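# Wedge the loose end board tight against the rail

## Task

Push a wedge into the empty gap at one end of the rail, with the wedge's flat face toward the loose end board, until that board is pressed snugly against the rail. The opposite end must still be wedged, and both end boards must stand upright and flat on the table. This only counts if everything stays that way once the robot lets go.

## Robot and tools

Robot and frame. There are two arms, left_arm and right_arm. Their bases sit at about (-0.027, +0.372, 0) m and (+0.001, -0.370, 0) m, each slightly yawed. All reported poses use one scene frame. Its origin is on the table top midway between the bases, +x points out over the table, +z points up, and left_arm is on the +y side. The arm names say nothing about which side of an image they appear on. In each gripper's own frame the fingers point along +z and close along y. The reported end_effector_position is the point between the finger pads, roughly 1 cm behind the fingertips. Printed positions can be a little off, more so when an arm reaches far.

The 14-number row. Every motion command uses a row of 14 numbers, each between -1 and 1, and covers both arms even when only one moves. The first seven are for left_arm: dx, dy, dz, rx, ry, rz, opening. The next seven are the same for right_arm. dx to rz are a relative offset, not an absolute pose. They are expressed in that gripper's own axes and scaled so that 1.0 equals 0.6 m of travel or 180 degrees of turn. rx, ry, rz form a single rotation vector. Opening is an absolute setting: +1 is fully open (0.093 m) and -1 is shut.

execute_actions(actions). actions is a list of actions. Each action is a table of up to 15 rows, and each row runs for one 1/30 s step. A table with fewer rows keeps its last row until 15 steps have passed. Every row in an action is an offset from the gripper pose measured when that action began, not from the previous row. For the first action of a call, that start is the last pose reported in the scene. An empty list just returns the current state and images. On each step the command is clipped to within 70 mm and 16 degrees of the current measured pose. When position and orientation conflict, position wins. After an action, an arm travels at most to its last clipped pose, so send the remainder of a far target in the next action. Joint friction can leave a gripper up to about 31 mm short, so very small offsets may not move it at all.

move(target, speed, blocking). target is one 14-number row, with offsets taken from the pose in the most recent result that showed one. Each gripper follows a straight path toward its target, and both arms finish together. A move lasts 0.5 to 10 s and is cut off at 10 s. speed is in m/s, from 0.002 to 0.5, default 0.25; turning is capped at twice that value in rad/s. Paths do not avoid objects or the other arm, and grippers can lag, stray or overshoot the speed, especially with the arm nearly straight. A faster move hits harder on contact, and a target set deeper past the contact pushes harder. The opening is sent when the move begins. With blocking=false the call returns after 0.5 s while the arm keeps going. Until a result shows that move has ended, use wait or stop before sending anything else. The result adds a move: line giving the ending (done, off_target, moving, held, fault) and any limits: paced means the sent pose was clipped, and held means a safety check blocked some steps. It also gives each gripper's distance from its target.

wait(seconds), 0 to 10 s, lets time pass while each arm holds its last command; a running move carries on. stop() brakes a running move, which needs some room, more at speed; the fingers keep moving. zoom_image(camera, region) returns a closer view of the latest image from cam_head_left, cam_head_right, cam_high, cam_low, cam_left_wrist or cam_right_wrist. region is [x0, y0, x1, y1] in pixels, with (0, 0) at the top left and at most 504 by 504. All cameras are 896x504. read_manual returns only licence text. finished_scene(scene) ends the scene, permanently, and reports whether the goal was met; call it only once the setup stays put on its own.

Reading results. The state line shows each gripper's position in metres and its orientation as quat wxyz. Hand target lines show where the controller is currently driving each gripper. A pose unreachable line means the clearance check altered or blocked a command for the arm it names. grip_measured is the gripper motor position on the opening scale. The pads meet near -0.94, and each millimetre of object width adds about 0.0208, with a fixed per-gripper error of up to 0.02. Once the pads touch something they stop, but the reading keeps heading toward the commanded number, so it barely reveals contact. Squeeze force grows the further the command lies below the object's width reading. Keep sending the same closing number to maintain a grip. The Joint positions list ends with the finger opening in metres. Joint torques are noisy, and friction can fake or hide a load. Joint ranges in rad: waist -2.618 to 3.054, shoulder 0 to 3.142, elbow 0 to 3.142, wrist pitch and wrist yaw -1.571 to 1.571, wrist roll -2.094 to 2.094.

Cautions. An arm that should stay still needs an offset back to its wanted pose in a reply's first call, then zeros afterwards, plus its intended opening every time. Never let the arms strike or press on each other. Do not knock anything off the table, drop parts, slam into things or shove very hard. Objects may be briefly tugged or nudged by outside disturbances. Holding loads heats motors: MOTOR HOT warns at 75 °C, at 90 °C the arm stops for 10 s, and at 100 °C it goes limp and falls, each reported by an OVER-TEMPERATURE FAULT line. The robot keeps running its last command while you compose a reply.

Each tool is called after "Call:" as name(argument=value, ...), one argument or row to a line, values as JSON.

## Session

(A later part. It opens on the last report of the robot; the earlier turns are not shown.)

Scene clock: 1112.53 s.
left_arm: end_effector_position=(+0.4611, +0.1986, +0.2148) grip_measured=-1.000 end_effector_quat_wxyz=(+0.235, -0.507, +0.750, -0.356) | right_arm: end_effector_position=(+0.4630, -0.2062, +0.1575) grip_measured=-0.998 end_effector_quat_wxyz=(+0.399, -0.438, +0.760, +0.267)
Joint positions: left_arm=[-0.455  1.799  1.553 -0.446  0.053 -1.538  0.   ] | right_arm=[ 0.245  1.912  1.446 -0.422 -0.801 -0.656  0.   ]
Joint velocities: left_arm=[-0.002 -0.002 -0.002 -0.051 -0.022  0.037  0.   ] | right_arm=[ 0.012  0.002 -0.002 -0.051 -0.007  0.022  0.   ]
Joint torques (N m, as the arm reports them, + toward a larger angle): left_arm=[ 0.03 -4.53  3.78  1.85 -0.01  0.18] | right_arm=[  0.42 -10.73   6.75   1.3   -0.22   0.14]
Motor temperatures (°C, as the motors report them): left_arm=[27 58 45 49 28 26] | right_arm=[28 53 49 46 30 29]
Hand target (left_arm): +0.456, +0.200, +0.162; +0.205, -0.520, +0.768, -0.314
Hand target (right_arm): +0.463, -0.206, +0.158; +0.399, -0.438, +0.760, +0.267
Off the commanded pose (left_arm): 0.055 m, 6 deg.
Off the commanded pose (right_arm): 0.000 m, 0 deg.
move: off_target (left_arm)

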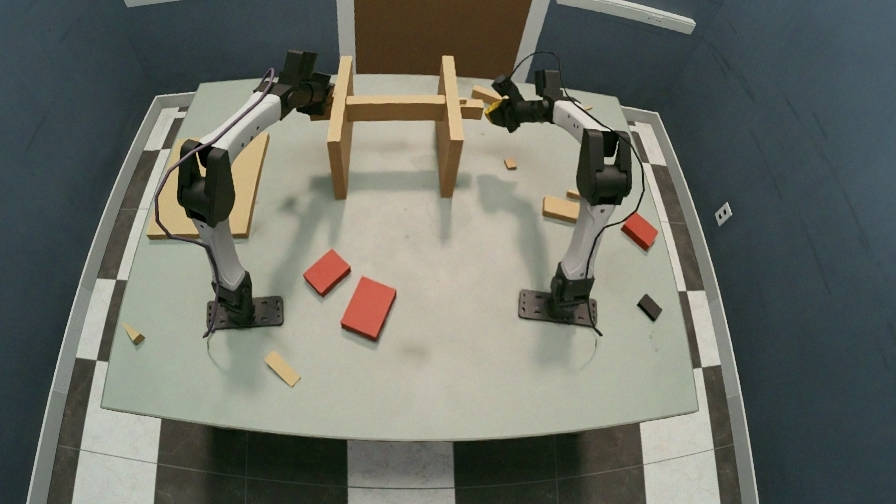

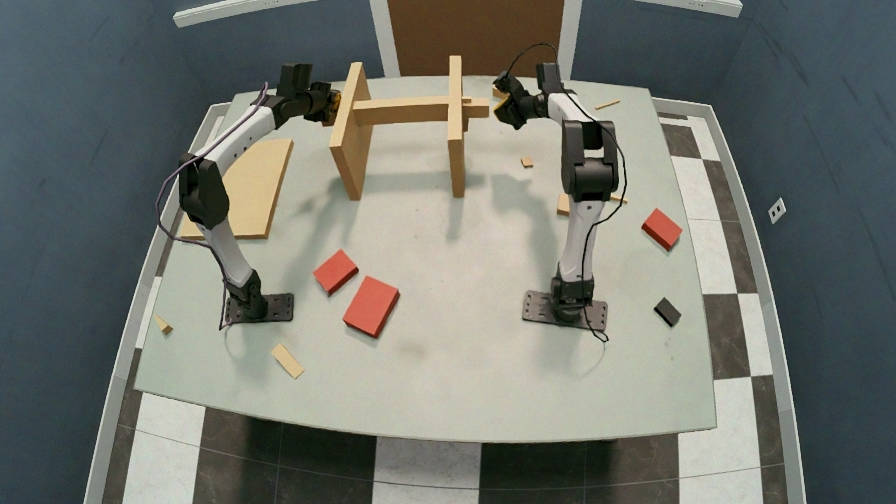

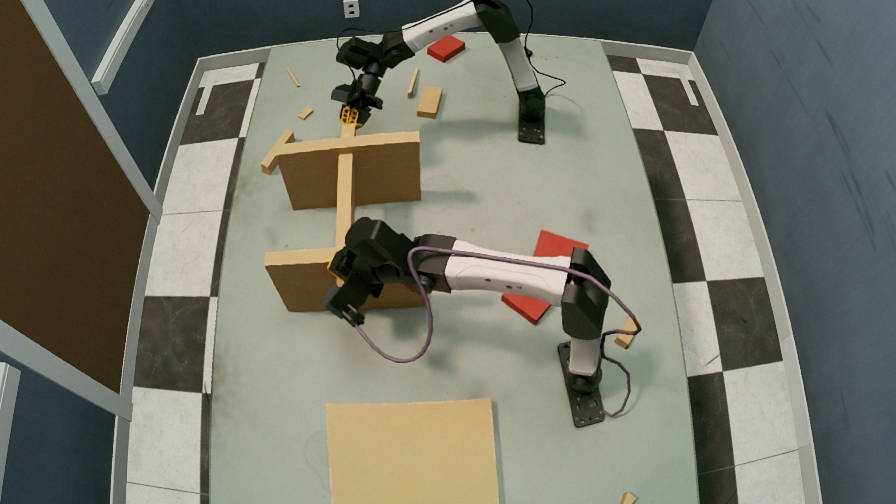

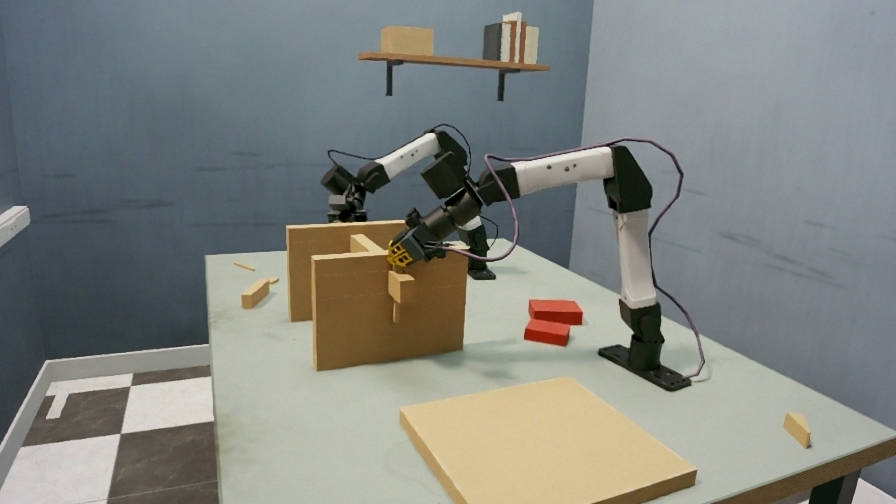

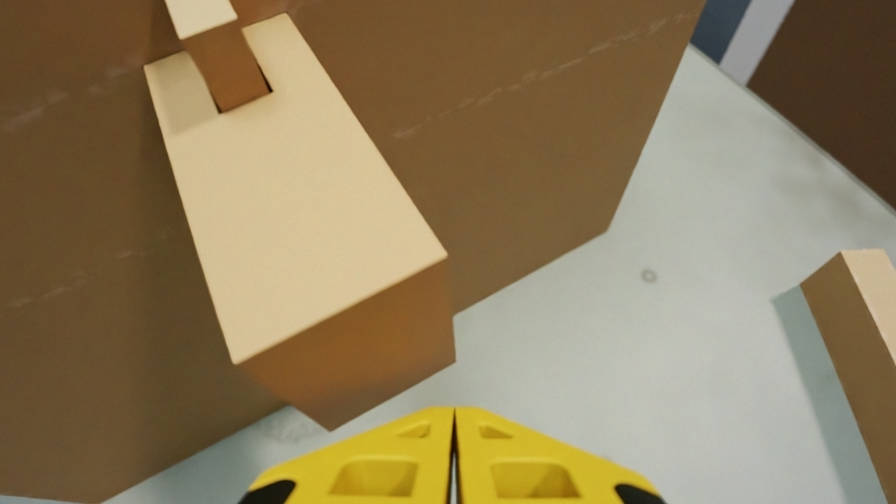

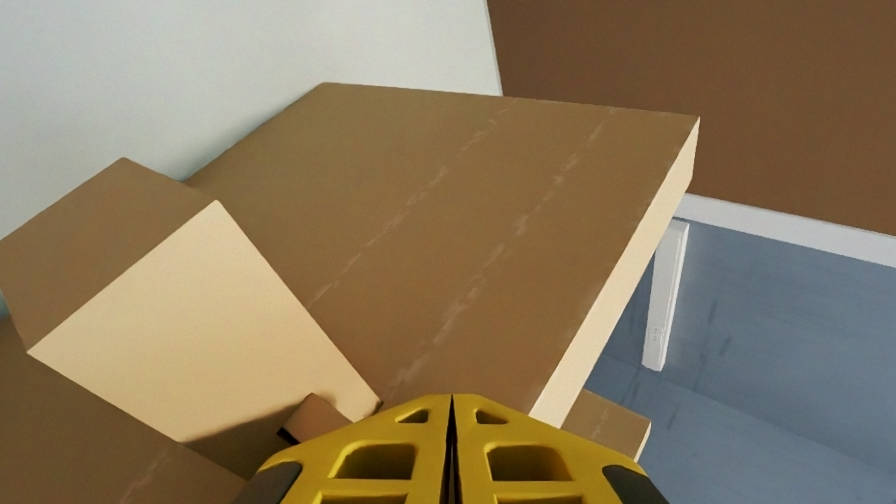

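Call:
move(
  target=[-0.0146, -0.0733, -0.0688, 0, 0, 0, -1, 0.0373, -0.0393, -0.0633, 0, 0, 0, -1],
  speed=0.04,
)

Call:
zoom_image(
  camera="cam_low",
  region=[350, 180, 500, 330],
)

Call:
zoom_image(
  camera="cam_head_right",
  region=[300, 50, 420, 210],
)

Call:
zoom_image(
  camera="cam_head_right",
  region=[335, 85, 385, 135],
)

Scene clock: 1125.67 s.
left_arm: end_effector_position=(+0.4547, +0.2048, +0.2747) grip_measured=-1.000 end_effector_quat_wxyz=(+0.233, -0.506, +0.749, -0.357) | right_arm: end_effector_position=(+0.4566, -0.2527, +0.1507) grip_measured=-0.998 end_effector_quat_wxyz=(+0.392, -0.436, +0.765, +0.267)
Joint positions: left_arm=[-0.443  1.794  1.786 -0.683  0.066 -1.532  0.   ] | right_arm=[ 0.131  1.912  1.446 -0.539 -0.861 -0.794  0.   ]
Joint velocities: left_arm=[ 0.002 -0.002  0.007 -0.022  0.022 -0.051  0.   ] | right_arm=[-0.012 -0.007 -0.002  0.037  0.022  0.037  0.   ]
Joint torques (N m, as the arm reports them, + toward a larger angle): left_arm=[ 0.95 -7.86  9.65  1.79  0.03  0.24] | right_arm=[-0.53 -9.8   9.34  1.06 -0.42  0.08]
Motor temperatures (°C, as the motors report them): left_arm=[27 56 45 48 27 26] | right_arm=[28 53 49 46 30 29]
Hand target (left_arm): +0.460, +0.209, +0.275; +0.235, -0.507, +0.749, -0.356
Hand target (right_arm): +0.463, -0.256, +0.159; +0.400, -0.437, +0.760, +0.267
Off the commanded pose (left_arm): 0.007 m, 0 deg.
Off the commanded pose (right_arm): 0.010 m, 1 deg.
move: done

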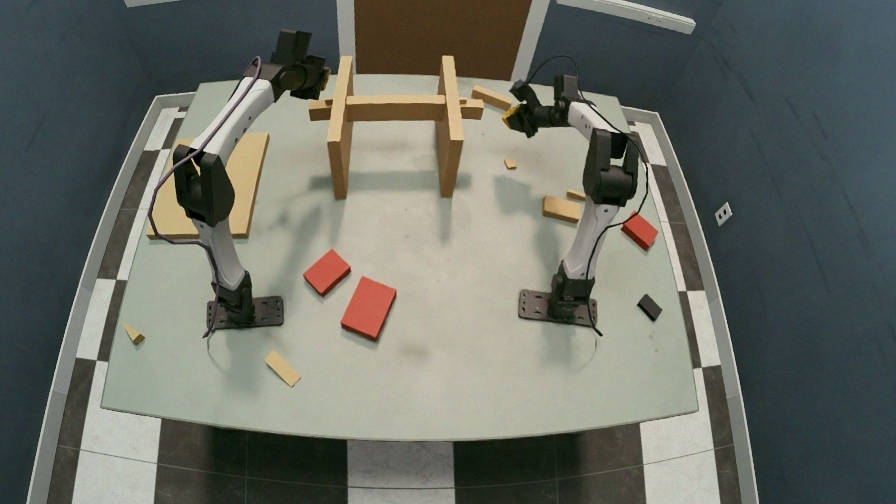

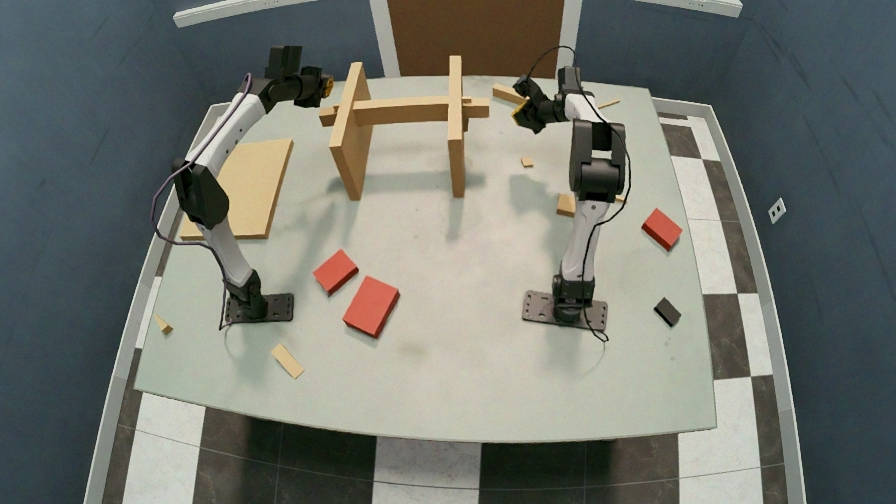

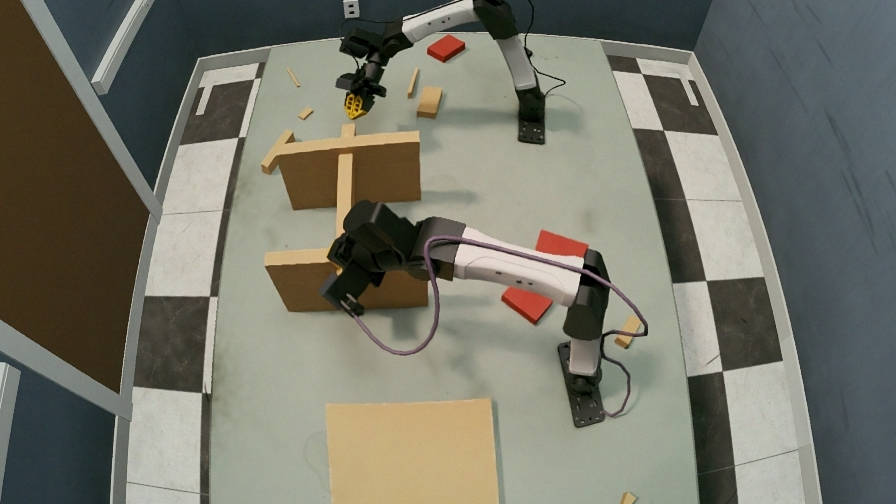

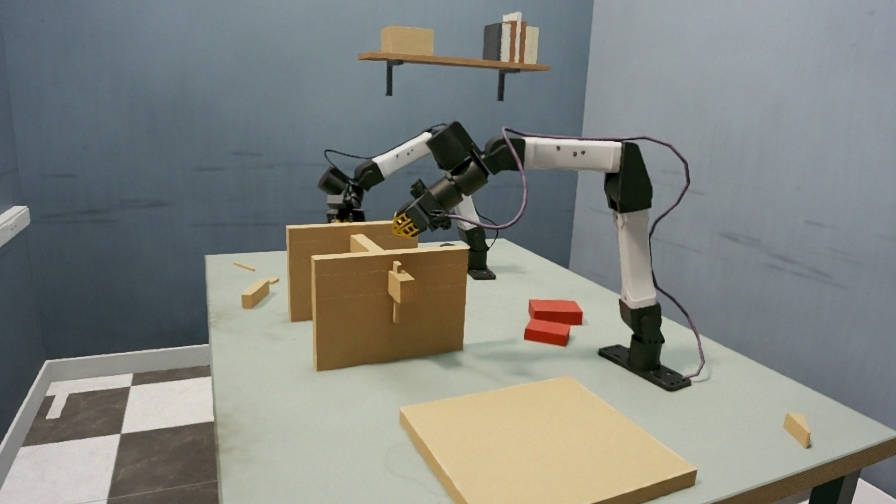

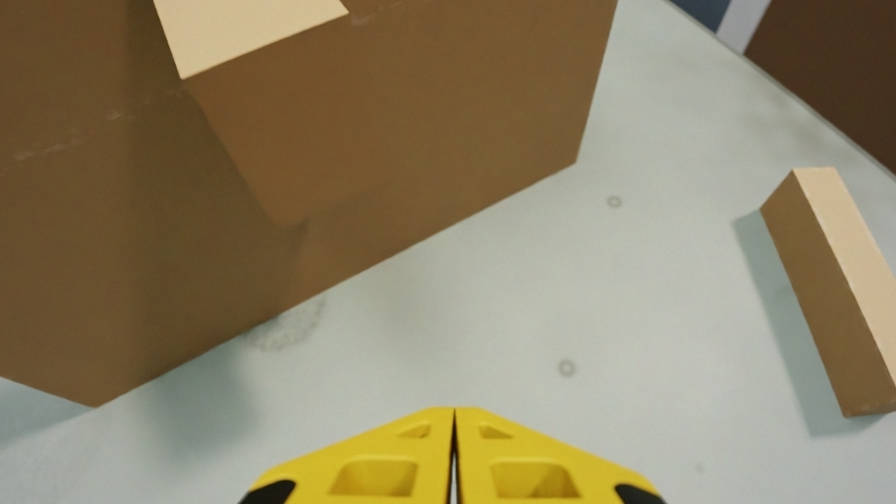

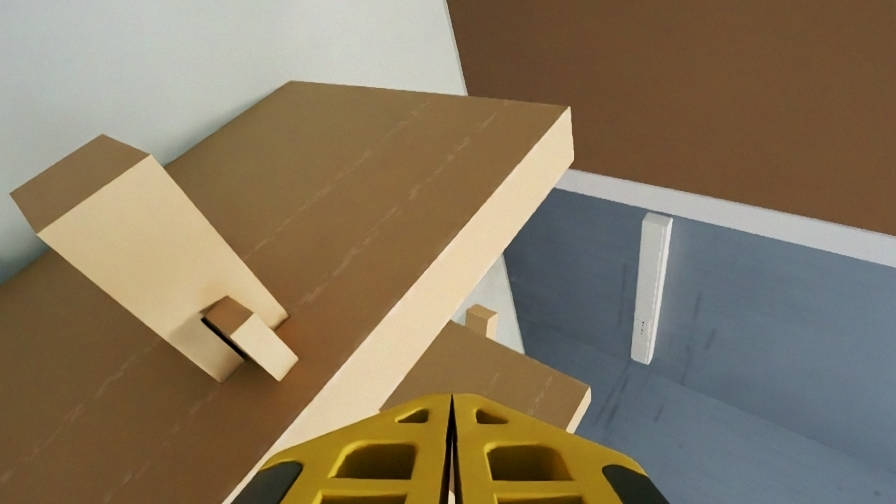

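Region (350, 180, 500, 330) of cam_low's 896x504 image, scaled by 3.360, with more detail than that image has.

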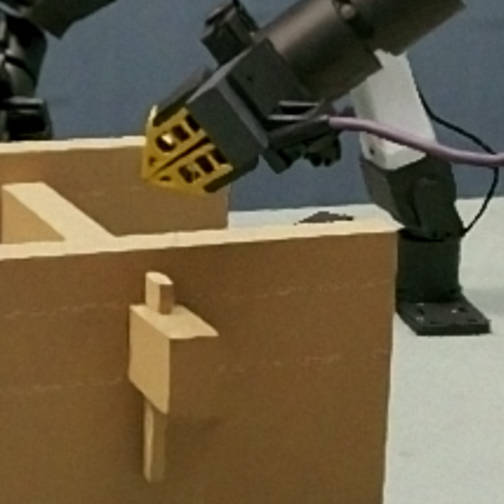

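Region (300, 50, 420, 210) of cam_head_right's 896x504 image, scaled by 3.150, with more detail than that image has; it fills the left 378 columns of this view, and the rest is white.

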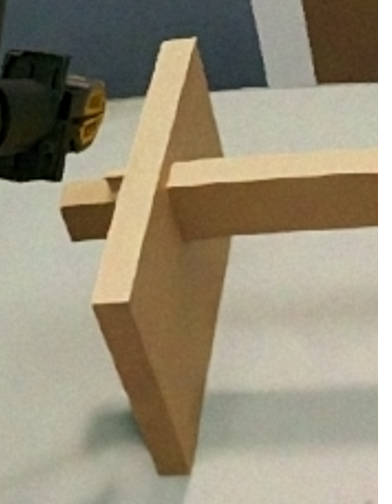

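Region (335, 85, 385, 135) of cam_head_right's 896x504 image, scaled by 10.080, with more detail than that image has.

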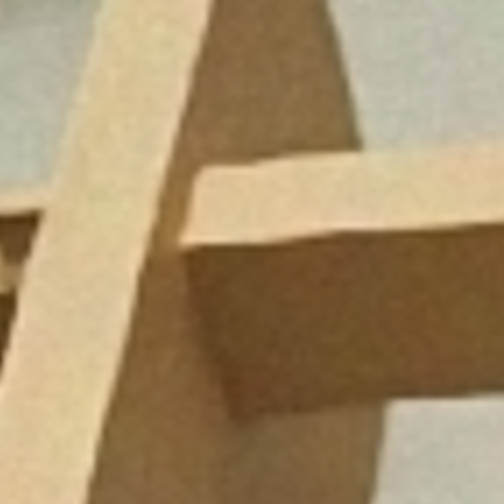

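Call:
zoom_image(
  camera="cam_head_left",
  region=[400, 50, 520, 210],
)

Call:
zoom_image(
  camera="cam_right_wrist",
  region=[120, 220, 400, 440],
)

Region (400, 50, 520, 210) of cam_head_left's 896x504 image, scaled by 3.150, with more detail than that image has; it fills the left 378 columns of this view, and the rest is white.

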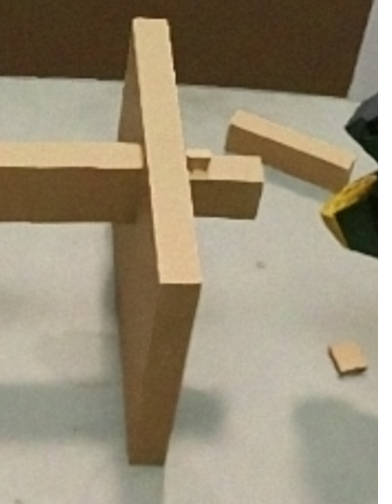

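Region (120, 220, 400, 440) of cam_right_wrist's 896x504 image, scaled by 1.800, with more detail than that image has; it fills the top 396 rows of this view, and the rest is white.

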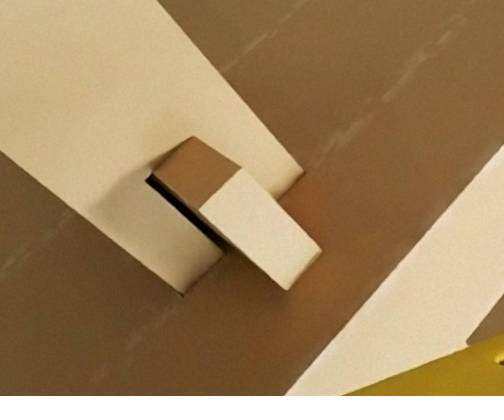

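Both ends are wedged, the loose board is tight and upright, and both arms are clear, so I'm ending the scene.

Call:
finished_scene(
  scene=2,
)

The scene is finished: the task was done.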